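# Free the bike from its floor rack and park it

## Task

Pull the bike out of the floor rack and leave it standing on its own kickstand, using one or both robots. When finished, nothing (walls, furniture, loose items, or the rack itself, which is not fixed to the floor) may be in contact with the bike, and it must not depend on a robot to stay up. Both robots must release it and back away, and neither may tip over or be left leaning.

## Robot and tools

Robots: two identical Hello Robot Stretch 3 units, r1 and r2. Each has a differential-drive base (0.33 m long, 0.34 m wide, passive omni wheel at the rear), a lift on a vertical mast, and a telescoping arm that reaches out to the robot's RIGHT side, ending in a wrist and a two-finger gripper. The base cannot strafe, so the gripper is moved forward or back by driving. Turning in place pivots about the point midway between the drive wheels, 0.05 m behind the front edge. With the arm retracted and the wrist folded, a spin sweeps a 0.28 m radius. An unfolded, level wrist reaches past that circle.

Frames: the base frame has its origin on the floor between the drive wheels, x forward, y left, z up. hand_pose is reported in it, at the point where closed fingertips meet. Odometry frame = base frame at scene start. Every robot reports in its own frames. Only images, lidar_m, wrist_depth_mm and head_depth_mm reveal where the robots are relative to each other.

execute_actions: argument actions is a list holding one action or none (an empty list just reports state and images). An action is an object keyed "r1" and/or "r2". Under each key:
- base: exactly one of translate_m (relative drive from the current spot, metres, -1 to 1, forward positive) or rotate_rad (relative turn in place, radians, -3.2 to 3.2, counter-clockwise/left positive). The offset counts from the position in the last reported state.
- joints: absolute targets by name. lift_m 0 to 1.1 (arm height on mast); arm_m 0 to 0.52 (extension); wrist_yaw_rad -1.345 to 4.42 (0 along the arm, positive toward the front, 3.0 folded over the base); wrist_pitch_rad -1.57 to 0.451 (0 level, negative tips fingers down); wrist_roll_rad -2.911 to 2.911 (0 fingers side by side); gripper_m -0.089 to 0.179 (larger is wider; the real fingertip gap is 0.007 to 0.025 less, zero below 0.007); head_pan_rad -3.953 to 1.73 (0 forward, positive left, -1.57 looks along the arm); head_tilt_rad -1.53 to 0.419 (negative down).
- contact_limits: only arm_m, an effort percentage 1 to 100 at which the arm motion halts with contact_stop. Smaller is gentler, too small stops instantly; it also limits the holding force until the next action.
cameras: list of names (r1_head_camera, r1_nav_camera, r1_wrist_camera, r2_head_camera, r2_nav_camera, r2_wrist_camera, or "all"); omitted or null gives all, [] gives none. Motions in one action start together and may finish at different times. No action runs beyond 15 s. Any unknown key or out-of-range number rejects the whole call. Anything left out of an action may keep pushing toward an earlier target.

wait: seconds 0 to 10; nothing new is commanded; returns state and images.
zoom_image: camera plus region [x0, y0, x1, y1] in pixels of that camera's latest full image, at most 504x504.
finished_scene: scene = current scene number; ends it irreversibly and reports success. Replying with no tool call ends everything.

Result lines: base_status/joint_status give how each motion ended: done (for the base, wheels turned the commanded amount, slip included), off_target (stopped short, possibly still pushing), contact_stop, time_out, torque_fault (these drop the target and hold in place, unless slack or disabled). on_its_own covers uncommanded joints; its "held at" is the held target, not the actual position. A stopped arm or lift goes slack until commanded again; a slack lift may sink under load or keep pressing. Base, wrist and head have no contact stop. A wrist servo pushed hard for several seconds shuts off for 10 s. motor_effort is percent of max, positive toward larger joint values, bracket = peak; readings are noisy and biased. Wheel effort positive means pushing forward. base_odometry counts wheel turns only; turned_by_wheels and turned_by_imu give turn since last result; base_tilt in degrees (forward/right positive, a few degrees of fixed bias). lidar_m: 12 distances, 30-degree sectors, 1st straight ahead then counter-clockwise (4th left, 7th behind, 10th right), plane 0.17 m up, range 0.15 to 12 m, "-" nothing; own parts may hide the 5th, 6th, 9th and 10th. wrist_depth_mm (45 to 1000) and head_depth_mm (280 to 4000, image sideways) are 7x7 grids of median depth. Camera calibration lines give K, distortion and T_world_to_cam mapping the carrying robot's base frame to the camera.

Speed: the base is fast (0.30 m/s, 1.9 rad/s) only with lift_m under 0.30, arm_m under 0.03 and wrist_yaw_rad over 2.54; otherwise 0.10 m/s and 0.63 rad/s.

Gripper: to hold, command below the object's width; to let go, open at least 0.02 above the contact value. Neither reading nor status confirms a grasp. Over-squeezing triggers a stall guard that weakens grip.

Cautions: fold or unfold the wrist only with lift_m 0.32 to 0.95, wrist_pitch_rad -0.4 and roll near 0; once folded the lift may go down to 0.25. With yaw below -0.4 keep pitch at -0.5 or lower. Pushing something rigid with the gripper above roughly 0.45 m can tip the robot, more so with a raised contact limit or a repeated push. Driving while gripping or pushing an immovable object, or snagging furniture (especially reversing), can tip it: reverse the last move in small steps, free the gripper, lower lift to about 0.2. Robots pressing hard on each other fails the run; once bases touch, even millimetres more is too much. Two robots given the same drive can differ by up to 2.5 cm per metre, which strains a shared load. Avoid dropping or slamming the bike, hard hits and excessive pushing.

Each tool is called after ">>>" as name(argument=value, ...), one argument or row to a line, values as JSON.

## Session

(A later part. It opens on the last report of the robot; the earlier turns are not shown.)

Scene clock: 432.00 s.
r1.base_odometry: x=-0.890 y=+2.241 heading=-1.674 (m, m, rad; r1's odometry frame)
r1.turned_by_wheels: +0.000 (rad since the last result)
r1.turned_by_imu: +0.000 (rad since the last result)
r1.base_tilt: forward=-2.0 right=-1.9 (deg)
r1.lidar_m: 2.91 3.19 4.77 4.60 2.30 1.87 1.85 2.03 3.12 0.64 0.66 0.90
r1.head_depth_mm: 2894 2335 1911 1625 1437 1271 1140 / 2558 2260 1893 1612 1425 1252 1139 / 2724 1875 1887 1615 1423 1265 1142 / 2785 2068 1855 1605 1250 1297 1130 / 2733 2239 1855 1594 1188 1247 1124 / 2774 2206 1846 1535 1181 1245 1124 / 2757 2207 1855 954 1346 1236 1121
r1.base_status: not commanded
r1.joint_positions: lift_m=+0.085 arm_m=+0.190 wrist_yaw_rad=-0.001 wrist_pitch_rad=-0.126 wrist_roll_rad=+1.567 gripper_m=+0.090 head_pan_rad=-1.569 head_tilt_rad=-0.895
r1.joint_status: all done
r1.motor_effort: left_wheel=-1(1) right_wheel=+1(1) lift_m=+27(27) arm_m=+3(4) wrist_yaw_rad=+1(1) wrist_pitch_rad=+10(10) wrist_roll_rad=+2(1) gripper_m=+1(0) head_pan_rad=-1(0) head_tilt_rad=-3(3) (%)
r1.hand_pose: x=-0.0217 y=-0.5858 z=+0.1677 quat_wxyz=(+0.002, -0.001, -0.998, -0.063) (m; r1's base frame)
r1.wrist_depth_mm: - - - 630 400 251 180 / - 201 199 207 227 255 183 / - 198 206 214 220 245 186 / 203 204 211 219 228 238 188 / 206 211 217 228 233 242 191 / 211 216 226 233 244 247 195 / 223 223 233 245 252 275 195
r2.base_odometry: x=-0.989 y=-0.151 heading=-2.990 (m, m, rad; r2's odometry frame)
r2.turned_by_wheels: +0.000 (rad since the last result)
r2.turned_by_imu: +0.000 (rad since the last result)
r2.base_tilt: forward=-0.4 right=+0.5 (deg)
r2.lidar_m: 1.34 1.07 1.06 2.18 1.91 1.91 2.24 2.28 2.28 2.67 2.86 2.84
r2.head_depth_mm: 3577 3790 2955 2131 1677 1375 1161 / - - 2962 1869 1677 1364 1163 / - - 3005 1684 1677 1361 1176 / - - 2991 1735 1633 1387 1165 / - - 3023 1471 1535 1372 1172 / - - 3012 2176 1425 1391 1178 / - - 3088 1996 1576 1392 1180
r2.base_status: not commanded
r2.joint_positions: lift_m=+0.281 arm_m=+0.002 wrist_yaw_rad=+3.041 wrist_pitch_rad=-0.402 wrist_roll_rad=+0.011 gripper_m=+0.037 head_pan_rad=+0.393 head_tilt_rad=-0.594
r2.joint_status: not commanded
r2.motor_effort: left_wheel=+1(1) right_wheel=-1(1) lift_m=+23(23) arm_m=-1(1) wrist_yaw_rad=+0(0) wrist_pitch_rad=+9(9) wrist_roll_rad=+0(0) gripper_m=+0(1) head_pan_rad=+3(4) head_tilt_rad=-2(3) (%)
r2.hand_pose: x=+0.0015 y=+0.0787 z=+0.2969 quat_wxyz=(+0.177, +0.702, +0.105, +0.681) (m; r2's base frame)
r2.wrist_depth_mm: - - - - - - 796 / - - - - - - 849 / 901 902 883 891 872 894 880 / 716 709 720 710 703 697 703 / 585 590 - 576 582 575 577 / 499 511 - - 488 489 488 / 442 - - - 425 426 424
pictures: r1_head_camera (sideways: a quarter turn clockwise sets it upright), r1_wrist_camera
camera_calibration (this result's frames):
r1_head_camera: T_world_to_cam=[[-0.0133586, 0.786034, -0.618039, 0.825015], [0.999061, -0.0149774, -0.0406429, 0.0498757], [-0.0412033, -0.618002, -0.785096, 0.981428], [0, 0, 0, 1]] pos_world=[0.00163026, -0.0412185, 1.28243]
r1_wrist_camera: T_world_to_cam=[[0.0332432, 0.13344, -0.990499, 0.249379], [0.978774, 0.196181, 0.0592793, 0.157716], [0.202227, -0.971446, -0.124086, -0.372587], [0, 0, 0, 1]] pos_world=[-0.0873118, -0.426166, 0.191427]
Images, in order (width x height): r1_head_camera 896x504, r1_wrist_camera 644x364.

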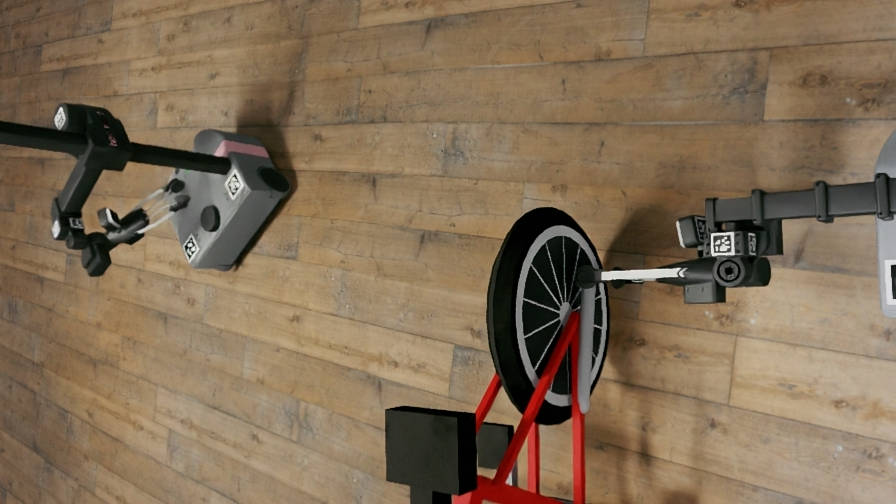

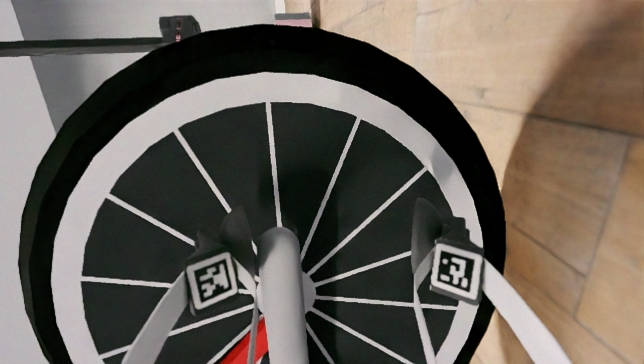

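>>> execute_actions(
  actions=[
    {"r1":{"base":{"translate_m":0.025},"joints":{"arm_m":0.225}}},
  ],
  cameras=["r1_wrist_camera"],
)

>>> execute_actions(
  actions=[
    {"r1":{"joints":{"wrist_pitch_rad":-0.5,"gripper_m":0.03,"arm_m":0.24}}},
  ],
  cameras=["r1_wrist_camera","r1_head_camera"],
)

Scene clock: 439.90 s.
r1.base_odometry: x=-0.892 y=+2.216 heading=-1.674 (m, m, rad; r1's odometry frame)
r1.turned_by_wheels: +0.000 (rad since the last result)
r1.turned_by_imu: +0.000 (rad since the last result)
r1.base_tilt: forward=-1.9 right=-1.9 (deg)
r1.lidar_m: 2.88 3.14 4.75 4.66 2.33 1.89 1.88 2.06 3.19 0.64 0.66 0.90
r1.head_depth_mm: 2841 2302 1895 1633 1420 1266 1143 / 2564 2241 1892 1620 1426 1265 1138 / 2705 1924 1900 1612 1388 1266 1143 / 2832 2160 1870 1602 1214 1201 1128 / 2779 2238 1871 1605 1193 1245 1127 / 2747 2215 1862 1136 1339 1245 1118 / 2719 2193 1851 952 1353 1239 1122
r1.base_status: done
r1.joint_positions: lift_m=+0.085 arm_m=+0.225 wrist_yaw_rad=-0.001 wrist_pitch_rad=-0.124 wrist_roll_rad=+1.567 gripper_m=+0.090 head_pan_rad=-1.569 head_tilt_rad=-0.895
r1.joint_status: all done
r1.motor_effort: left_wheel=-1(4) right_wheel=+1(6) lift_m=+27(26) arm_m=+3(5) wrist_yaw_rad=+2(1) wrist_pitch_rad=+10(10) wrist_roll_rad=+2(1) gripper_m=+0(1) head_pan_rad=+0(1) head_tilt_rad=-3(3) (%)
r1.hand_pose: x=-0.0217 y=-0.6207 z=+0.1681 quat_wxyz=(+0.002, -0.001, -0.998, -0.063) (m; r1's base frame)
r1.wrist_depth_mm: - 158 161 167 176 248 182 / 160 161 166 173 179 219 184 / 162 167 171 177 183 193 186 / 167 171 178 184 191 198 188 / 173 177 154 189 195 206 191 / 177 182 136 196 204 216 195 / 184 188 192 202 212 222 196
r2.base_odometry: x=-0.989 y=-0.151 heading=-2.990 (m, m, rad; r2's odometry frame)
r2.turned_by_wheels: +0.000 (rad since the last result)
r2.turned_by_imu: +0.001 (rad since the last result)
r2.base_tilt: forward=-0.3 right=+0.4 (deg)
r2.lidar_m: 1.34 1.07 1.06 2.18 1.91 1.91 2.24 2.27 2.28 2.67 2.86 2.84
r2.head_depth_mm: 3568 3769 2926 2110 1677 1366 1160 / - - 2955 1884 1666 1361 1164 / - - 2997 1674 1668 1372 1171 / - - 2950 1718 1629 1375 1168 / - - 3038 1471 1553 1387 1170 / - - 2998 2192 1420 1389 1182 / - - 3076 1933 1572 1399 1180
r2.base_status: not commanded
r2.joint_positions: lift_m=+0.281 arm_m=+0.002 wrist_yaw_rad=+3.041 wrist_pitch_rad=-0.402 wrist_roll_rad=+0.011 gripper_m=+0.037 head_pan_rad=+0.393 head_tilt_rad=-0.594
r2.joint_status: not commanded
r2.motor_effort: left_wheel=+1(0) right_wheel=-1(1) lift_m=+23(23) arm_m=+0(1) wrist_yaw_rad=+1(0) wrist_pitch_rad=+9(9) wrist_roll_rad=+1(0) gripper_m=+0(0) head_pan_rad=+4(3) head_tilt_rad=-2(3) (%)
r2.hand_pose: x=+0.0015 y=+0.0787 z=+0.2969 quat_wxyz=(+0.177, +0.702, +0.105, +0.681) (m; r2's base frame)
r2.wrist_depth_mm: - - - - - - 807 / - - - - - - 851 / 903 904 880 910 880 880 870 / 722 708 727 709 707 700 705 / 590 587 - 573 579 576 572 / 500 512 - - 494 491 489 / 444 - - - 429 427 427
pictures: r1_wrist_camera
camera_calibration (this result's frames):
r1_wrist_camera: T_world_to_cam=[[0.0332793, 0.131877, -0.990707, 0.253497], [0.978772, 0.196276, 0.0590055, 0.164648], [0.202233, -0.97164, -0.122546, -0.406847], [0, 0, 0, 1]] pos_world=[-0.0873113, -0.461056, 0.191569]
Images, in order (width x height): r1_wrist_camera 644x364.

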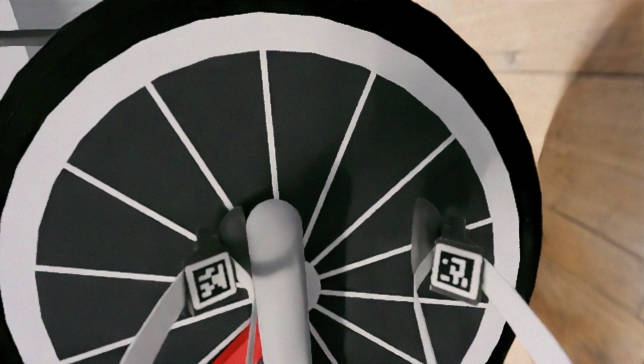

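Scene clock: 442.23 s.
r1.base_odometry: x=-0.892 y=+2.216 heading=-1.674 (m, m, rad; r1's odometry frame)
r1.turned_by_wheels: +0.000 (rad since the last result)
r1.turned_by_imu: -0.001 (rad since the last result)
r1.base_tilt: forward=-2.9 right=-3.3 (deg)
r1.lidar_m: 2.88 3.16 4.74 4.61 2.32 1.89 1.87 2.05 3.19 0.60 0.63 0.91
r1.head_depth_mm: 3067 2381 1954 1654 1437 1265 1145 / 2817 2375 1944 1648 1435 1274 1141 / 2995 1929 1925 1644 1403 1276 1149 / 2979 2253 1949 1643 1264 1234 1147 / 2984 2337 1896 1648 1213 1271 1140 / 2963 2312 1933 1316 1262 1269 1135 / 2946 2323 1921 990 1291 1258 1130
r1.base_status: not commanded
r1.joint_positions: lift_m=+0.086 arm_m=+0.238 wrist_yaw_rad=+0.008 wrist_pitch_rad=-0.304 wrist_roll_rad=+1.569 gripper_m=+0.031 head_pan_rad=-1.569 head_tilt_rad=-0.895
r1.joint_status: wrist_pitch_rad off_target (ended at -0.304, target -0.500); the others done
r1.on_its_own: wrist_pitch_rad is at rest, and its effort (-77) is outside its rest range (-20 to +32)
r1.motor_effort: left_wheel=-2(5) right_wheel=+0(5) lift_m=+18(27) arm_m=+11(16) wrist_yaw_rad=-7(7) wrist_pitch_rad=-77(95) wrist_roll_rad=+1(1) gripper_m=-28(100) head_pan_rad=+0(0) head_tilt_rad=-3(3) (%)
r1.hand_pose: x=-0.0196 y=-0.6206 z=+0.1243 quat_wxyz=(+0.002, +0.004, -0.988, -0.152) (m; r1's base frame)
r1.wrist_depth_mm: 148 154 163 175 272 212 161 / 150 158 168 179 194 217 164 / 155 161 172 185 198 220 167 / 159 167 177 189 205 219 171 / 162 171 129 198 217 224 174 / 168 174 135 204 224 233 177 / 173 184 151 210 230 235 182
r2.base_odometry: x=-0.989 y=-0.151 heading=-2.990 (m, m, rad; r2's odometry frame)
r2.turned_by_wheels: +0.000 (rad since the last result)
r2.turned_by_imu: +0.000 (rad since the last result)
r2.base_tilt: forward=-0.3 right=+0.4 (deg)
r2.lidar_m: 1.34 1.06 1.06 2.19 1.90 1.91 2.24 2.27 2.28 2.67 2.86 2.84
r2.head_depth_mm: 3563 3856 2957 2114 1682 1373 1162 / - - 2963 1874 1665 1378 1162 / - - 3055 1665 1659 1376 1165 / - - 2999 1578 1620 1381 1178 / - - 3011 1457 1551 1383 1182 / - - 3076 2167 1426 1393 1175 / - - 3085 2000 1591 1391 1171
r2.base_status: not commanded
r2.joint_positions: lift_m=+0.281 arm_m=+0.002 wrist_yaw_rad=+3.041 wrist_pitch_rad=-0.402 wrist_roll_rad=+0.011 gripper_m=+0.037 head_pan_rad=+0.393 head_tilt_rad=-0.594
r2.joint_status: not commanded
r2.motor_effort: left_wheel=+1(1) right_wheel=-1(1) lift_m=+23(23) arm_m=-1(1) wrist_yaw_rad=+0(0) wrist_pitch_rad=+9(9) wrist_roll_rad=+0(0) gripper_m=-1(1) head_pan_rad=+4(4) head_tilt_rad=-3(3) (%)
r2.hand_pose: x=+0.0015 y=+0.0787 z=+0.2969 quat_wxyz=(+0.177, +0.702, +0.105, +0.681) (m; r2's base frame)
r2.wrist_depth_mm: - - - - - - 795 / - - - - - - 854 / 914 902 888 892 876 890 868 / 720 702 722 709 698 695 704 / 583 585 - 585 581 575 576 / 498 509 - - 491 491 495 / 438 - - - 424 427 421
pictures: r1_head_camera (sideways: a quarter turn clockwise sets it upright), r1_wrist_camera
camera_calibration (this result's frames):
r1_head_camera: T_world_to_cam=[[-0.0133596, 0.786035, -0.618037, 0.825013], [0.999061, -0.0149762, -0.0406429, 0.0498757], [-0.0412026, -0.618, -0.785098, 0.98143], [0, 0, 0, 1]] pos_world=[0.00163031, -0.0412184, 1.28243]
r1_wrist_camera: T_world_to_cam=[[0.0327468, 0.307431, -0.951007, 0.314018], [0.976999, 0.190759, 0.0953081, 0.157114], [0.210713, -0.932254, -0.294113, -0.366563], [0, 0, 0, 1]] pos_world=[-0.0865441, -0.46824, 0.175848]
Images, in order (width x height): r1_head_camera 896x504, r1_wrist_camera 644x364.

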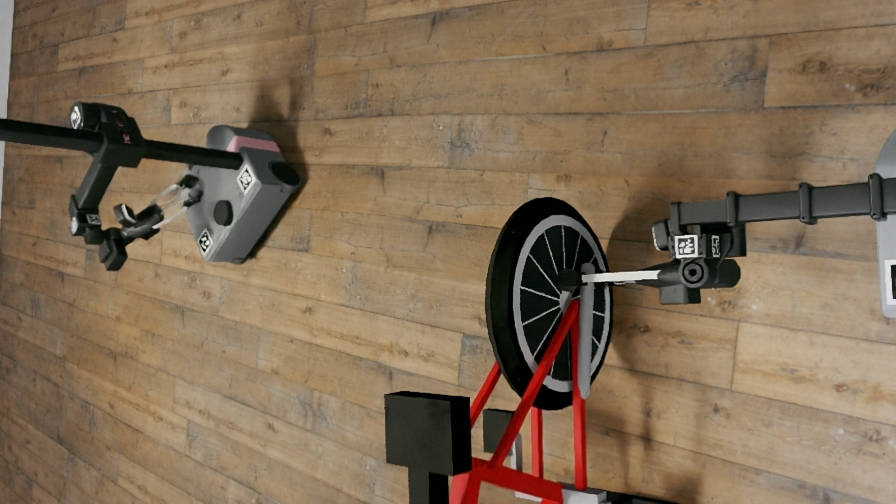

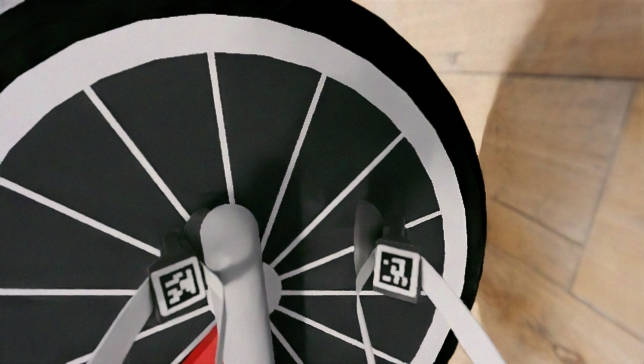

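>>> execute_actions(
  actions=[
    {"r1":{"joints":{"wrist_pitch_rad":-0.15,"gripper_m":0.09,"arm_m":0.21}}},
  ],
  cameras=[],
)

>>> execute_actions(
  actions=[
    {"r1":{"base":{"translate_m":-0.02}}},
  ],
  cameras=["r1_wrist_camera"],
)

>>> execute_actions(
  actions=[
    {"r1":{"joints":{"wrist_pitch_rad":-0.5,"arm_m":0.22}}},
  ],
  cameras=["r1_wrist_camera","r1_head_camera"],
)

Scene clock: 461.90 s.
r1.base_odometry: x=-0.892 y=+2.216 heading=-1.674 (m, m, rad; r1's odometry frame)
r1.turned_by_wheels: +0.000 (rad since the last result)
r1.turned_by_imu: -0.004 (rad since the last result)
r1.base_tilt: forward=-2.0 right=-1.8 (deg)
r1.lidar_m: 2.89 3.18 4.75 4.70 2.34 1.89 1.87 2.05 3.16 0.64 0.66 0.90
r1.head_depth_mm: 2909 2294 1893 1620 1432 1268 1140 / 2583 2281 1912 1616 1422 1263 1133 / 2906 1895 1884 1623 1395 1271 1146 / 2801 2136 1876 1612 1208 - 1141 / 2748 2228 1846 1598 1176 1258 1129 / 2763 2239 1868 1152 1324 1254 1129 / 2796 2233 1847 952 1355 1242 1129
r1.base_status: not commanded
r1.joint_positions: lift_m=+0.085 arm_m=+0.210 wrist_yaw_rad=+0.002 wrist_pitch_rad=-0.146 wrist_roll_rad=+1.569 gripper_m=+0.090 head_pan_rad=-1.569 head_tilt_rad=-0.893
r1.joint_status: all done
r1.motor_effort: left_wheel=+1(2) right_wheel=-1(3) lift_m=+25(25) arm_m=-3(10) wrist_yaw_rad=-2(10) wrist_pitch_rad=-2(53) wrist_roll_rad=+1(1) gripper_m=+0(80) head_pan_rad=+0(0) head_tilt_rad=-4(4) (%)
r1.hand_pose: x=-0.0208 y=-0.6053 z=+0.1628 quat_wxyz=(+0.001, +0.001, -0.997, -0.073) (m; r1's base frame)
r1.wrist_depth_mm: - 168 172 180 205 242 176 / 166 171 177 185 194 235 178 / 169 174 183 192 200 217 182 / 174 180 188 199 207 221 184 / 179 185 140 203 210 224 187 / 182 190 147 209 219 235 189 / 189 195 189 218 230 249 191
r2.base_odometry: x=-0.989 y=-0.151 heading=-2.990 (m, m, rad; r2's odometry frame)
r2.turned_by_wheels: +0.000 (rad since the last result)
r2.turned_by_imu: +0.002 (rad since the last result)
r2.base_tilt: forward=-0.4 right=+0.4 (deg)
r2.lidar_m: 1.34 1.07 1.06 2.18 1.90 1.91 2.25 2.27 2.28 2.67 2.86 2.84
r2.head_depth_mm: 3501 3702 2914 2133 1663 1367 1163 / - - 2954 1962 1661 1365 1166 / - - 2982 1678 1675 1381 1169 / - - 2865 1712 1633 1379 1174 / - - 3011 1470 1542 1388 1169 / - - 3011 2188 1427 1388 1172 / - - 3032 1933 1582 1395 1184
r2.base_status: not commanded
r2.joint_positions: lift_m=+0.281 arm_m=+0.002 wrist_yaw_rad=+3.041 wrist_pitch_rad=-0.402 wrist_roll_rad=+0.011 gripper_m=+0.037 head_pan_rad=+0.393 head_tilt_rad=-0.594
r2.joint_status: not commanded
r2.motor_effort: left_wheel=+0(1) right_wheel=-1(1) lift_m=+23(24) arm_m=-1(0) wrist_yaw_rad=+0(1) wrist_pitch_rad=+9(9) wrist_roll_rad=+0(0) gripper_m=-1(1) head_pan_rad=+4(3) head_tilt_rad=-2(3) (%)
r2.hand_pose: x=+0.0015 y=+0.0787 z=+0.2969 quat_wxyz=(+0.177, +0.702, +0.105, +0.681) (m; r2's base frame)
r2.wrist_depth_mm: - - - - - - 803 / - - - - - - 857 / 914 932 909 884 892 890 903 / 707 698 711 698 692 694 694 / 581 581 - 582 587 572 570 / 500 505 - - 498 492 490 / 442 - - - 427 427 421
pictures: none
No camera images: the call's "cameras" was empty. Leave "cameras" out to get every camera's image.

Scene clock: 462.93 s.
r1.base_odometry: x=-0.890 y=+2.236 heading=-1.674 (m, m, rad; r1's odometry frame)
r1.turned_by_wheels: +0.000 (rad since the last result)
r1.turned_by_imu: +0.000 (rad since the last result)
r1.base_tilt: forward=-2.0 right=-1.9 (deg)
r1.lidar_m: 2.90 3.18 4.75 4.68 2.32 1.87 1.85 2.03 3.13 0.64 0.66 0.89
r1.head_depth_mm: 2901 2304 1915 1631 1435 1275 1144 / 2659 2274 1875 1638 1423 1260 1143 / 2528 1879 1884 1604 1421 1267 1143 / 2783 2049 1891 1623 1247 - 1143 / 2821 2238 1853 1593 1173 1261 1125 / 2749 2258 1859 1536 1219 1257 1116 / 2744 2200 1851 937 1350 1241 1119
r1.base_status: done
r1.joint_positions: lift_m=+0.085 arm_m=+0.210 wrist_yaw_rad=+0.002 wrist_pitch_rad=-0.146 wrist_roll_rad=+1.569 gripper_m=+0.090 head_pan_rad=-1.569 head_tilt_rad=-0.893
r1.joint_status: not commanded
r1.motor_effort: left_wheel=+2(5) right_wheel=-2(8) lift_m=+25(25) arm_m=-2(2) wrist_yaw_rad=-1(1) wrist_pitch_rad=-2(2) wrist_roll_rad=+1(1) gripper_m=-1(1) head_pan_rad=+0(0) head_tilt_rad=-4(4) (%)
r1.hand_pose: x=-0.0208 y=-0.6052 z=+0.1627 quat_wxyz=(+0.001, +0.001, -0.997, -0.073) (m; r1's base frame)
r1.wrist_depth_mm: - - 177 190 357 240 177 / - 171 176 186 197 247 178 / 169 173 182 192 201 228 182 / 173 180 187 196 207 221 184 / 179 185 189 203 211 224 186 / 184 190 146 209 221 234 190 / 189 196 203 219 231 242 192
r2.base_odometry: x=-0.989 y=-0.151 heading=-2.990 (m, m, rad; r2's odometry frame)
r2.turned_by_wheels: +0.000 (rad since the last result)
r2.turned_by_imu: +0.000 (rad since the last result)
r2.base_tilt: forward=-0.4 right=+0.4 (deg)
r2.lidar_m: 1.34 1.07 1.06 2.18 1.91 1.91 2.24 2.27 2.28 2.67 2.86 2.84
r2.head_depth_mm: 3589 3762 2911 2136 1673 1368 1162 / - - 3020 1967 1659 1367 1168 / - - 3002 1677 1650 1370 1167 / - - 2865 1728 1625 1379 1175 / - - 3023 1471 1546 1389 1179 / - - 3073 2158 1427 1386 1170 / - - 3065 1995 1576 1399 1185
r2.base_status: not commanded
r2.joint_positions: lift_m=+0.281 arm_m=+0.002 wrist_yaw_rad=+3.041 wrist_pitch_rad=-0.402 wrist_roll_rad=+0.011 gripper_m=+0.037 head_pan_rad=+0.393 head_tilt_rad=-0.594
r2.joint_status: not commanded
r2.motor_effort: left_wheel=+1(0) right_wheel=-1(1) lift_m=+23(23) arm_m=-1(1) wrist_yaw_rad=+0(0) wrist_pitch_rad=+9(9) wrist_roll_rad=+0(0) gripper_m=+0(1) head_pan_rad=+4(3) head_tilt_rad=-3(2) (%)
r2.hand_pose: x=+0.0015 y=+0.0787 z=+0.2969 quat_wxyz=(+0.177, +0.702, +0.105, +0.681) (m; r2's base frame)
r2.wrist_depth_mm: - - - - - - 807 / - - - - - - 853 / 872 893 902 890 899 881 879 / 710 715 723 711 698 696 697 / 584 583 - 581 583 581 567 / 495 506 - - 493 486 488 / 444 - - - 426 425 425
pictures: r1_wrist_camera
camera_calibration (this result's frames):
r1_wrist_camera: T_world_to_cam=[[0.0348083, 0.153471, -0.98754, 0.258689], [0.977993, 0.198168, 0.0652686, 0.161155], [0.205715, -0.968079, -0.143196, -0.387052], [0, 0, 0, 1]] pos_world=[-0.0869901, -0.446334, 0.189523]
Images, in order (width x height): r1_wrist_camera 644x364.

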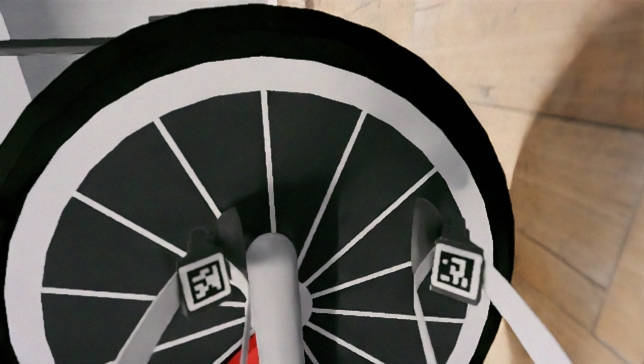

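Scene clock: 463.77 s.
r1.base_odometry: x=-0.890 y=+2.236 heading=-1.674 (m, m, rad; r1's odometry frame)
r1.turned_by_wheels: +0.000 (rad since the last result)
r1.turned_by_imu: +0.000 (rad since the last result)
r1.base_tilt: forward=-1.9 right=-2.0 (deg)
r1.lidar_m: 2.90 3.16 4.75 4.68 2.32 1.87 1.86 2.03 3.14 0.64 0.66 0.89
r1.head_depth_mm: 2890 2304 1946 1643 1432 1263 1142 / 2685 2268 1882 1638 1420 1265 1139 / 2520 1906 1882 1616 1421 1268 1142 / 2838 2042 1884 1620 1244 - 1137 / 2768 2285 1864 1598 1177 1261 1124 / 2784 2236 1852 1527 1230 1244 1128 / 2747 2207 1863 934 1359 1240 1117
r1.base_status: not commanded
r1.joint_positions: lift_m=+0.085 arm_m=+0.219 wrist_yaw_rad=+0.002 wrist_pitch_rad=-0.317 wrist_roll_rad=+1.569 gripper_m=+0.091 head_pan_rad=-1.569 head_tilt_rad=-0.893
r1.joint_status: wrist_pitch_rad off_target (ended at -0.317, target -0.500); the others done
r1.on_its_own: wrist_pitch_rad is at rest, and its effort (-72) is outside its rest range (-20 to +32)
r1.motor_effort: left_wheel=+2(2) right_wheel=-3(3) lift_m=+25(25) arm_m=+4(6) wrist_yaw_rad=-2(2) wrist_pitch_rad=-72(73) wrist_roll_rad=+1(0) gripper_m=-23(22) head_pan_rad=+0(0) head_tilt_rad=-4(4) (%)
r1.hand_pose: x=-0.0209 y=-0.6002 z=+0.1211 quat_wxyz=(+0.001, +0.001, -0.987, -0.158) (m; r1's base frame)
r1.wrist_depth_mm: 160 163 179 421 269 188 145 / 151 161 175 193 273 191 147 / 155 165 180 195 241 197 150 / 160 169 184 203 227 201 153 / 162 171 190 210 227 205 156 / 167 - 195 216 236 194 158 / - 183 154 222 250 229 161
r2.base_odometry: x=-0.989 y=-0.151 heading=-2.990 (m, m, rad; r2's odometry frame)
r2.turned_by_wheels: +0.000 (rad since the last result)
r2.turned_by_imu: +0.000 (rad since the last result)
r2.base_tilt: forward=-0.4 right=+0.5 (deg)
r2.lidar_m: 1.34 1.07 1.07 2.18 1.91 1.91 2.23 2.28 2.28 2.68 2.86 2.84
r2.head_depth_mm: 3587 3691 2922 2127 1655 1364 1157 / - - 2985 1992 1668 1367 1164 / - - 2961 1677 1697 1372 1164 / - - 2871 1719 1640 1380 1167 / - - 3012 1480 1547 1383 1173 / - - 2986 2155 1428 1396 1172 / - - 3060 2001 1595 1390 1183
r2.base_status: not commanded
r2.joint_positions: lift_m=+0.281 arm_m=+0.002 wrist_yaw_rad=+3.041 wrist_pitch_rad=-0.402 wrist_roll_rad=+0.011 gripper_m=+0.037 head_pan_rad=+0.393 head_tilt_rad=-0.594
r2.joint_status: not commanded
r2.motor_effort: left_wheel=+1(1) right_wheel=-1(1) lift_m=+23(23) arm_m=-1(1) wrist_yaw_rad=+0(1) wrist_pitch_rad=+9(9) wrist_roll_rad=+0(0) gripper_m=-1(1) head_pan_rad=+4(4) head_tilt_rad=-3(3) (%)
r2.hand_pose: x=+0.0015 y=+0.0787 z=+0.2969 quat_wxyz=(+0.177, +0.702, +0.105, +0.681) (m; r2's base frame)
r2.wrist_depth_mm: - - - - - - 797 / - - - - - - 871 / 923 894 896 893 913 885 899 / 704 713 716 703 685 696 693 / 590 586 - 577 591 577 560 / 501 512 - - 501 489 490 / 444 - - - 425 423 428
pictures: r1_head_camera (sideways: a quarter turn clockwise sets it upright), r1_wrist_camera
camera_calibration (this result's frames):
r1_head_camera: T_world_to_cam=[[-0.0133305, 0.78497, -0.619391, 0.826776], [0.999061, -0.0150812, -0.0406146, 0.049839], [-0.0412224, -0.619351, -0.784032, 0.980044], [0, 0, 0, 1]] pos_world=[0.00162891, -0.0412517, 1.28251]
r1_wrist_camera: T_world_to_cam=[[0.0345207, 0.319099, -0.947093, 0.311342], [0.978066, 0.183993, 0.0976414, 0.15053], [0.205416, -0.92969, -0.305748, -0.345396], [0, 0, 0, 1]] pos_world=[-0.0870257, -0.448157, 0.174568]
Images, in order (width x height): r1_head_camera 896x504, r1_wrist_camera 644x364.

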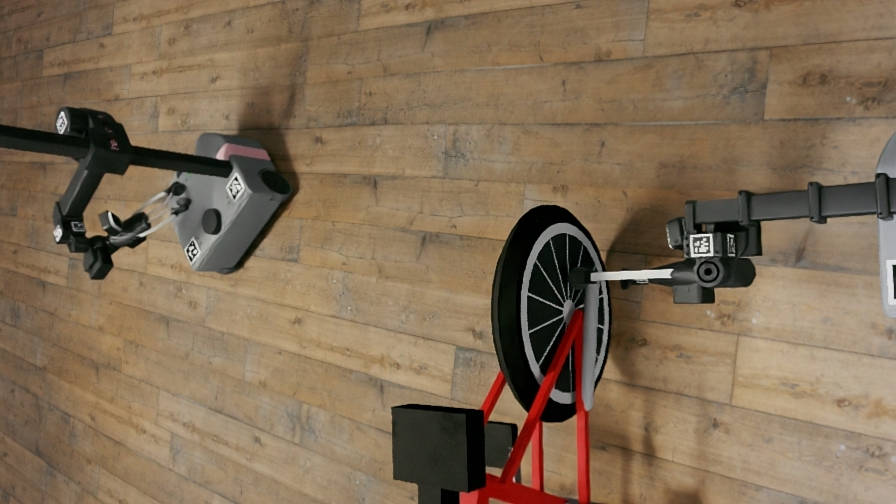

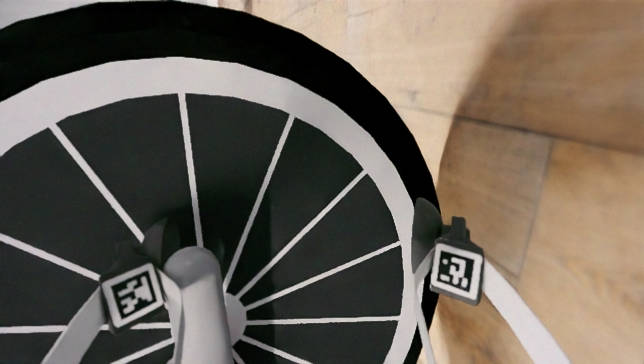

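>>> execute_actions(
  actions=[
    {"r1":{"joints":{"wrist_pitch_rad":-0.15,"arm_m":0.12}}},
  ],
  cameras=[],
)

>>> execute_actions(
  actions=[
    {"r1":{"base":{"translate_m":0.17}}},
  ],
  cameras=[],
)

>>> execute_actions(
  actions=[
    {"r1":{"joints":{"arm_m":0.205}}},
  ],
  cameras=["r1_wrist_camera","r1_head_camera"],
)

Scene clock: 475.77 s.
r1.base_odometry: x=-0.890 y=+2.236 heading=-1.674 (m, m, rad; r1's odometry frame)
r1.turned_by_wheels: +0.000 (rad since the last result)
r1.turned_by_imu: +0.002 (rad since the last result)
r1.base_tilt: forward=-1.8 right=-1.8 (deg)
r1.lidar_m: 2.90 3.19 4.75 4.64 2.32 1.87 1.86 2.03 3.12 0.64 0.66 0.89
r1.head_depth_mm: 2889 2306 1908 1651 1425 1283 1140 / 2679 2270 1907 1631 1424 1268 1134 / 2574 1891 1878 1618 1418 1249 1154 / 2823 2032 1889 1613 1238 1280 1117 / 2779 2259 1860 1610 1184 1262 1124 / 2802 2197 1869 1536 1224 1242 1130 / 2730 2221 1837 954 1362 1244 1118
r1.base_status: not commanded
r1.joint_positions: lift_m=+0.085 arm_m=+0.120 wrist_yaw_rad=+0.001 wrist_pitch_rad=-0.165 wrist_roll_rad=+1.569 gripper_m=+0.090 head_pan_rad=-1.569 head_tilt_rad=-0.893
r1.joint_status: all done
r1.motor_effort: left_wheel=+0(0) right_wheel=+0(0) lift_m=+27(26) arm_m=-2(1) wrist_yaw_rad=-1(2) wrist_pitch_rad=+6(28) wrist_roll_rad=+0(1) gripper_m=+0(9) head_pan_rad=+0(1) head_tilt_rad=-4(4) (%)
r1.hand_pose: x=-0.0212 y=-0.5141 z=+0.1579 quat_wxyz=(+0.001, +0.001, -0.997, -0.083) (m; r1's base frame)
r1.wrist_depth_mm: - - - 835 370 234 172 / - 268 263 276 353 239 172 / - 259 268 284 308 243 177 / - 262 275 290 308 246 179 / - 268 255 300 314 254 182 / - 277 248 311 328 235 185 / - 286 292 321 360 283 187
r2.base_odometry: x=-0.989 y=-0.151 heading=-2.990 (m, m, rad; r2's odometry frame)
r2.turned_by_wheels: +0.000 (rad since the last result)
r2.turned_by_imu: +0.002 (rad since the last result)
r2.base_tilt: forward=-0.4 right=+0.5 (deg)
r2.lidar_m: 1.34 1.07 1.06 2.17 1.91 1.91 2.24 2.28 2.28 2.67 2.86 2.84
r2.head_depth_mm: 3574 3813 2869 2121 1657 1361 1164 / - - 2974 1988 1675 1365 1168 / - - 2996 1681 1678 1380 1169 / - - 2854 1714 1622 1375 1173 / - - 3046 1468 1552 1385 1172 / - - 3054 2152 1426 1393 1176 / - - 3053 2007 1594 1398 1184
r2.base_status: not commanded
r2.joint_positions: lift_m=+0.281 arm_m=+0.002 wrist_yaw_rad=+3.041 wrist_pitch_rad=-0.402 wrist_roll_rad=+0.011 gripper_m=+0.037 head_pan_rad=+0.393 head_tilt_rad=-0.594
r2.joint_status: not commanded
r2.motor_effort: left_wheel=+0(0) right_wheel=-2(2) lift_m=+23(23) arm_m=+0(1) wrist_yaw_rad=+0(1) wrist_pitch_rad=+9(9) wrist_roll_rad=+0(0) gripper_m=+0(0) head_pan_rad=+4(4) head_tilt_rad=-2(3) (%)
r2.hand_pose: x=+0.0015 y=+0.0787 z=+0.2969 quat_wxyz=(+0.177, +0.702, +0.105, +0.681) (m; r2's base frame)
r2.wrist_depth_mm: - - - - - - 807 / - - - - - - 857 / 907 894 891 914 905 878 864 / 708 716 715 704 699 683 691 / 584 583 - 588 584 572 574 / 504 512 - - 495 490 491 / 443 - - - 428 422 421
pictures: none
No camera images: the call's "cameras" was empty. Leave "cameras" out to get every camera's image.

Scene clock: 478.57 s.
r1.base_odometry: x=-0.908 y=+2.067 heading=-1.674 (m, m, rad; r1's odometry frame)
r1.turned_by_wheels: +0.000 (rad since the last result)
r1.turned_by_imu: +0.000 (rad since the last result)
r1.base_tilt: forward=-2.0 right=-1.8 (deg)
r1.lidar_m: 2.74 3.00 4.62 4.68 2.53 2.04 2.03 2.20 0.67 0.64 0.75 0.89
r1.head_depth_mm: 2689 2317 1891 1640 1428 1276 1134 / 2836 1940 1907 1638 1396 1259 1141 / 2861 1980 1910 1619 1211 1257 1155 / 2818 2259 1880 1605 1194 1286 1114 / 2770 2250 1859 962 1335 1252 1127 / 2754 2214 1861 1017 1317 1245 1120 / 2722 2213 1860 1532 1163 1226 1121
r1.base_status: done
r1.joint_positions: lift_m=+0.085 arm_m=+0.120 wrist_yaw_rad=+0.001 wrist_pitch_rad=-0.165 wrist_roll_rad=+1.569 gripper_m=+0.090 head_pan_rad=-1.569 head_tilt_rad=-0.893
r1.joint_status: not commanded
r1.motor_effort: left_wheel=+0(6) right_wheel=-1(5) lift_m=+27(27) arm_m=-3(2) wrist_yaw_rad=-1(0) wrist_pitch_rad=+6(5) wrist_roll_rad=+1(0) gripper_m=+0(0) head_pan_rad=+0(1) head_tilt_rad=-4(4) (%)
r1.hand_pose: x=-0.0212 y=-0.5141 z=+0.1579 quat_wxyz=(+0.001, +0.001, -0.997, -0.083) (m; r1's base frame)
r1.wrist_depth_mm: 231 240 247 264 277 235 172 / 237 244 237 271 283 239 173 / 247 252 235 283 295 243 177 / - 257 269 286 321 248 180 / - 277 263 300 512 251 182 / - - 270 - 480 234 185 / 305 - - - 459 283 187
r2.base_odometry: x=-0.989 y=-0.151 heading=-2.990 (m, m, rad; r2's odometry frame)
r2.turned_by_wheels: +0.000 (rad since the last result)
r2.turned_by_imu: +0.000 (rad since the last result)
r2.base_tilt: forward=-0.4 right=+0.5 (deg)
r2.lidar_m: 1.35 1.07 1.06 2.19 1.91 1.91 2.24 2.27 2.28 2.66 2.86 2.83
r2.head_depth_mm: 3600 3754 2892 2128 1651 1370 1168 / - - 2926 1959 1666 1372 1168 / - - 2970 1695 1692 1379 1164 / - - 2848 1711 1633 1380 1164 / - - 3044 1466 1554 1390 1175 / - - 3077 2096 1429 1376 1179 / - - 2902 1863 1607 1391 1180
r2.base_status: not commanded
r2.joint_positions: lift_m=+0.281 arm_m=+0.002 wrist_yaw_rad=+3.041 wrist_pitch_rad=-0.402 wrist_roll_rad=+0.011 gripper_m=+0.037 head_pan_rad=+0.393 head_tilt_rad=-0.594
r2.joint_status: not commanded
r2.motor_effort: left_wheel=+1(1) right_wheel=-1(1) lift_m=+24(23) arm_m=-1(1) wrist_yaw_rad=+0(0) wrist_pitch_rad=+9(9) wrist_roll_rad=+0(0) gripper_m=-1(1) head_pan_rad=+4(4) head_tilt_rad=-2(2) (%)
r2.hand_pose: x=+0.0015 y=+0.0787 z=+0.2969 quat_wxyz=(+0.177, +0.702, +0.105, +0.681) (m; r2's base frame)
r2.wrist_depth_mm: - - - - - - 802 / - - - - - - 849 / 914 906 912 882 887 884 874 / 720 709 718 700 706 695 688 / 583 589 - 585 589 582 562 / 498 514 - - 487 494 488 / 440 - - - 431 426 425
pictures: none
No camera images: the call's "cameras" was empty. Leave "cameras" out to get every camera's image.

Scene clock: 480.40 s.
r1.base_odometry: x=-0.908 y=+2.067 heading=-1.674 (m, m, rad; r1's odometry frame)
r1.turned_by_wheels: +0.000 (rad since the last result)
r1.turned_by_imu: +0.000 (rad since the last result)
r1.base_tilt: forward=-2.0 right=-1.9 (deg)
r1.lidar_m: 2.73 3.00 4.65 4.68 2.53 2.04 2.02 2.22 0.66 0.64 0.76 0.89
r1.head_depth_mm: 2702 2316 1925 1634 1426 1267 1139 / 2829 1952 1888 1633 1400 1268 1136 / 2835 2012 1898 1611 1251 1274 1142 / 2813 2256 1883 1610 1195 - 1145 / 2835 2230 1864 963 1337 1256 1121 / 2742 2235 1850 1028 1324 1247 1125 / 2728 2204 1839 1528 1164 1223 1120
r1.base_status: not commanded
r1.joint_positions: lift_m=+0.085 arm_m=+0.205 wrist_yaw_rad=+0.001 wrist_pitch_rad=-0.160 wrist_roll_rad=+1.569 gripper_m=+0.090 head_pan_rad=-1.569 head_tilt_rad=-0.893
r1.joint_status: all done
r1.motor_effort: left_wheel=+0(0) right_wheel=-1(1) lift_m=+26(27) arm_m=+2(1) wrist_yaw_rad=-1(1) wrist_pitch_rad=+4(6) wrist_roll_rad=+0(1) gripper_m=-1(2) head_pan_rad=-1(0) head_tilt_rad=-3(4) (%)
r1.hand_pose: x=-0.0212 y=-0.5987 z=+0.1592 quat_wxyz=(+0.001, +0.001, -0.997, -0.080) (m; r1's base frame)
r1.wrist_depth_mm: 164 170 136 185 194 203 172 / 168 173 145 191 200 210 174 / 174 174 150 196 207 220 177 / 178 185 189 203 214 237 180 / 161 191 160 210 218 254 182 / 247 197 170 218 468 235 186 / - - - - 468 286 188
r2.base_odometry: x=-0.989 y=-0.151 heading=-2.990 (m, m, rad; r2's odometry frame)
r2.turned_by_wheels: +0.000 (rad since the last result)
r2.turned_by_imu: +0.000 (rad since the last result)
r2.base_tilt: forward=-0.4 right=+0.5 (deg)
r2.lidar_m: 1.34 1.07 1.07 2.18 1.90 1.91 2.24 2.27 2.28 2.66 2.86 2.84
r2.head_depth_mm: 3561 3779 2953 2132 1646 1368 1161 / - - 2914 1964 1671 1371 1169 / - - 2988 1676 1673 1374 1167 / - - 2862 1735 1625 1377 1163 / - - 3002 1946 1558 1390 1170 / - - 3064 2085 1425 1384 1177 / - - 2899 1862 1604 1400 1184
r2.base_status: not commanded
r2.joint_positions: lift_m=+0.281 arm_m=+0.002 wrist_yaw_rad=+3.041 wrist_pitch_rad=-0.402 wrist_roll_rad=+0.011 gripper_m=+0.037 head_pan_rad=+0.393 head_tilt_rad=-0.594
r2.joint_status: not commanded
r2.motor_effort: left_wheel=+1(0) right_wheel=-2(1) lift_m=+23(23) arm_m=-1(1) wrist_yaw_rad=+1(0) wrist_pitch_rad=+9(9) wrist_roll_rad=+0(0) gripper_m=-1(1) head_pan_rad=+4(4) head_tilt_rad=-2(2) (%)
r2.hand_pose: x=+0.0015 y=+0.0787 z=+0.2969 quat_wxyz=(+0.177, +0.702, +0.105, +0.681) (m; r2's base frame)
r2.wrist_depth_mm: - - - - - - 793 / - - - - - - 864 / 921 914 890 883 884 885 893 / 711 714 718 706 688 711 691 / 594 583 - 577 592 573 574 / 498 515 - - 488 488 486 / 444 - - - 429 428 429
pictures: r1_head_camera (sideways: a quarter turn clockwise sets it upright), r1_wrist_camera
camera_calibration (this result's frames):
r1_head_camera: T_world_to_cam=[[-0.0133307, 0.78497, -0.619391, 0.826776], [0.999061, -0.015081, -0.0406146, 0.049839], [-0.0412222, -0.61935, -0.784032, 0.980044], [0, 0, 0, 1]] pos_world=[0.00162892, -0.0412517, 1.28251]
r1_wrist_camera: T_world_to_cam=[[0.0351954, 0.167142, -0.985304, 0.262051], [0.978239, 0.195957, 0.0681841, 0.158629], [0.204474, -0.966263, -0.156608, -0.378005], [0, 0, 0, 1]] pos_world=[-0.0871078, -0.440136, 0.188186]
Images, in order (width x height): r1_head_camera 896x504, r1_wrist_camera 644x364.

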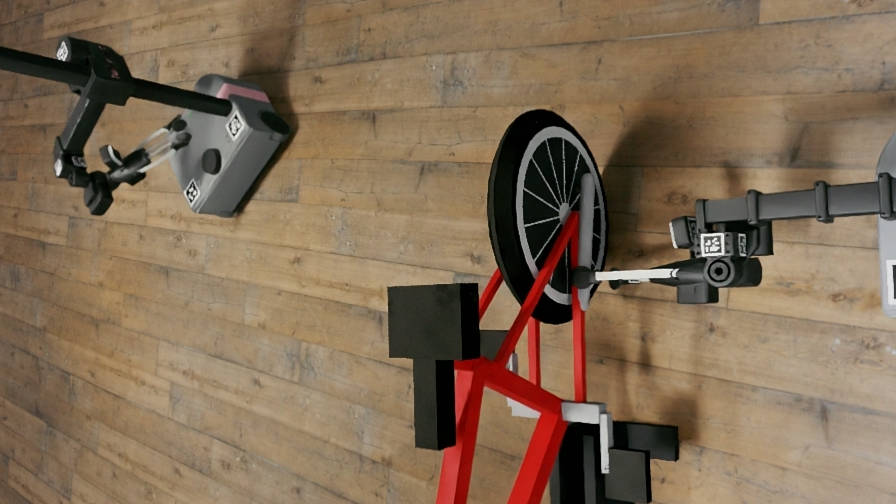

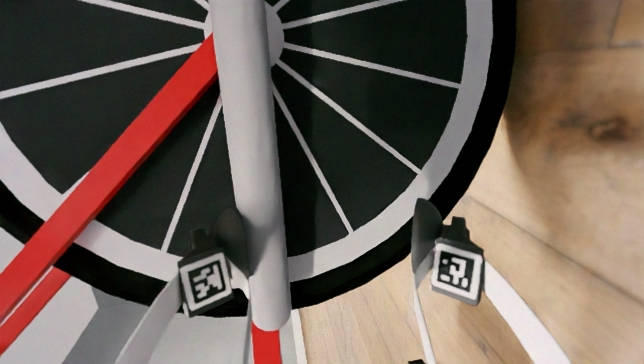

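>>> execute_actions(
  actions=[
    {"r1":{"joints":{"wrist_pitch_rad":-0.45,"arm_m":0.21}}},
  ],
  cameras=["r1_wrist_camera","r1_head_camera"],
)

Scene clock: 484.50 s.
r1.base_odometry: x=-0.908 y=+2.067 heading=-1.674 (m, m, rad; r1's odometry frame)
r1.turned_by_wheels: +0.000 (rad since the last result)
r1.turned_by_imu: +0.001 (rad since the last result)
r1.base_tilt: forward=-1.9 right=-1.9 (deg)
r1.lidar_m: 2.74 2.99 4.64 4.70 2.53 2.04 2.02 2.21 0.66 0.64 0.76 0.89
r1.head_depth_mm: 2704 2281 1918 1617 1430 1273 1142 / 2792 1957 1891 1628 1395 1265 1142 / 2810 2003 1893 1625 1265 1268 1138 / 2799 2235 1894 1627 1203 - 1138 / 2792 2258 1874 962 1335 1260 1126 / 2786 2224 1844 1003 1322 1248 1122 / 2756 2199 1846 1540 1198 1238 1122
r1.base_status: not commanded
r1.joint_positions: lift_m=+0.085 arm_m=+0.210 wrist_yaw_rad=+0.001 wrist_pitch_rad=-0.291 wrist_roll_rad=+1.569 gripper_m=+0.091 head_pan_rad=-1.569 head_tilt_rad=-0.893
r1.joint_status: wrist_pitch_rad off_target (ended at -0.291, target -0.450); the others done
r1.on_its_own: wrist_pitch_rad is at rest, and its effort (-63) is outside its rest range (-20 to +32)
r1.motor_effort: left_wheel=+1(0) right_wheel=-1(2) lift_m=+27(26) arm_m=+3(3) wrist_yaw_rad=-1(0) wrist_pitch_rad=-63(63) wrist_roll_rad=+1(1) gripper_m=-20(19) head_pan_rad=+0(0) head_tilt_rad=-4(4) (%)
r1.hand_pose: x=-0.0212 y=-0.5931 z=+0.1272 quat_wxyz=(+0.001, +0.000, -0.989, -0.145) (m; r1's base frame)
r1.wrist_depth_mm: 158 129 178 193 208 195 149 / 162 144 183 199 216 199 151 / 145 172 188 203 223 204 153 / 170 178 194 211 248 208 156 / 175 183 199 217 351 212 159 / 180 - 171 487 364 200 162 / - - - 775 358 238 165
r2.base_odometry: x=-0.989 y=-0.151 heading=-2.990 (m, m, rad; r2's odometry frame)
r2.turned_by_wheels: +0.000 (rad since the last result)
r2.turned_by_imu: +0.001 (rad since the last result)
r2.base_tilt: forward=-0.4 right=+0.5 (deg)
r2.lidar_m: 1.34 1.07 1.06 2.18 1.91 1.91 2.23 2.28 2.28 2.67 2.86 2.84
r2.head_depth_mm: 3495 3789 2914 2152 1663 1365 1159 / - - 2930 1998 1690 1378 1161 / - - 2970 1666 1672 1388 1172 / - - 2856 1739 1634 1386 1178 / - - 3026 1449 1547 1383 1173 / - - 3031 2077 1421 1380 1178 / - - 2872 1871 1604 1400 1182
r2.base_status: not commanded
r2.joint_positions: lift_m=+0.281 arm_m=+0.002 wrist_yaw_rad=+3.041 wrist_pitch_rad=-0.402 wrist_roll_rad=+0.011 gripper_m=+0.037 head_pan_rad=+0.393 head_tilt_rad=-0.594
r2.joint_status: not commanded
r2.motor_effort: left_wheel=+1(1) right_wheel=-2(1) lift_m=+23(23) arm_m=-1(1) wrist_yaw_rad=+0(0) wrist_pitch_rad=+9(9) wrist_roll_rad=+0(0) gripper_m=+0(0) head_pan_rad=+4(4) head_tilt_rad=-2(2) (%)
r2.hand_pose: x=+0.0015 y=+0.0787 z=+0.2969 quat_wxyz=(+0.177, +0.702, +0.105, +0.681) (m; r2's base frame)
r2.wrist_depth_mm: - - - - - - 799 / - - - - - - 855 / 911 908 890 882 887 882 881 / 704 703 722 698 702 695 690 / 584 582 - 583 582 577 563 / 500 507 - - 489 492 484 / 443 - - - 427 425 423
pictures: r1_head_camera (sideways: a quarter turn clockwise sets it upright), r1_wrist_camera
camera_calibration (this result's frames):
r1_head_camera: T_world_to_cam=[[-0.0133308, 0.78497, -0.619391, 0.826776], [0.999061, -0.0150808, -0.0406146, 0.049839], [-0.0412221, -0.619351, -0.784032, 0.980044], [0, 0, 0, 1]] pos_world=[0.00162893, -0.0412517, 1.28251]
r1_wrist_camera: T_world_to_cam=[[0.035127, 0.294193, -0.9551, 0.301147], [0.978286, 0.185209, 0.0930284, 0.150215], [0.204262, -0.937629, -0.281299, -0.344663], [0, 0, 0, 1]] pos_world=[-0.0871298, -0.439582, 0.176698]
Images, in order (width x height): r1_head_camera 896x504, r1_wrist_camera 644x364.

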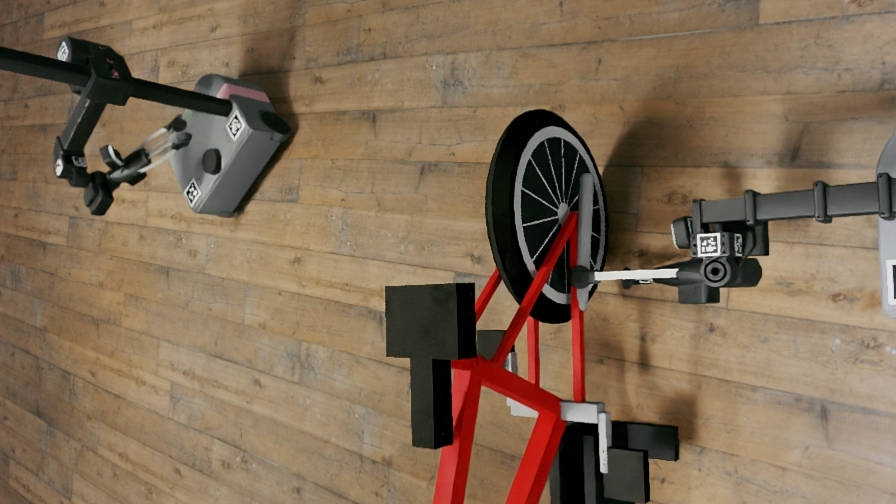

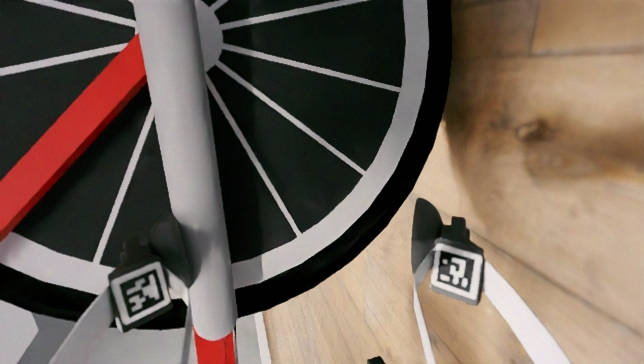

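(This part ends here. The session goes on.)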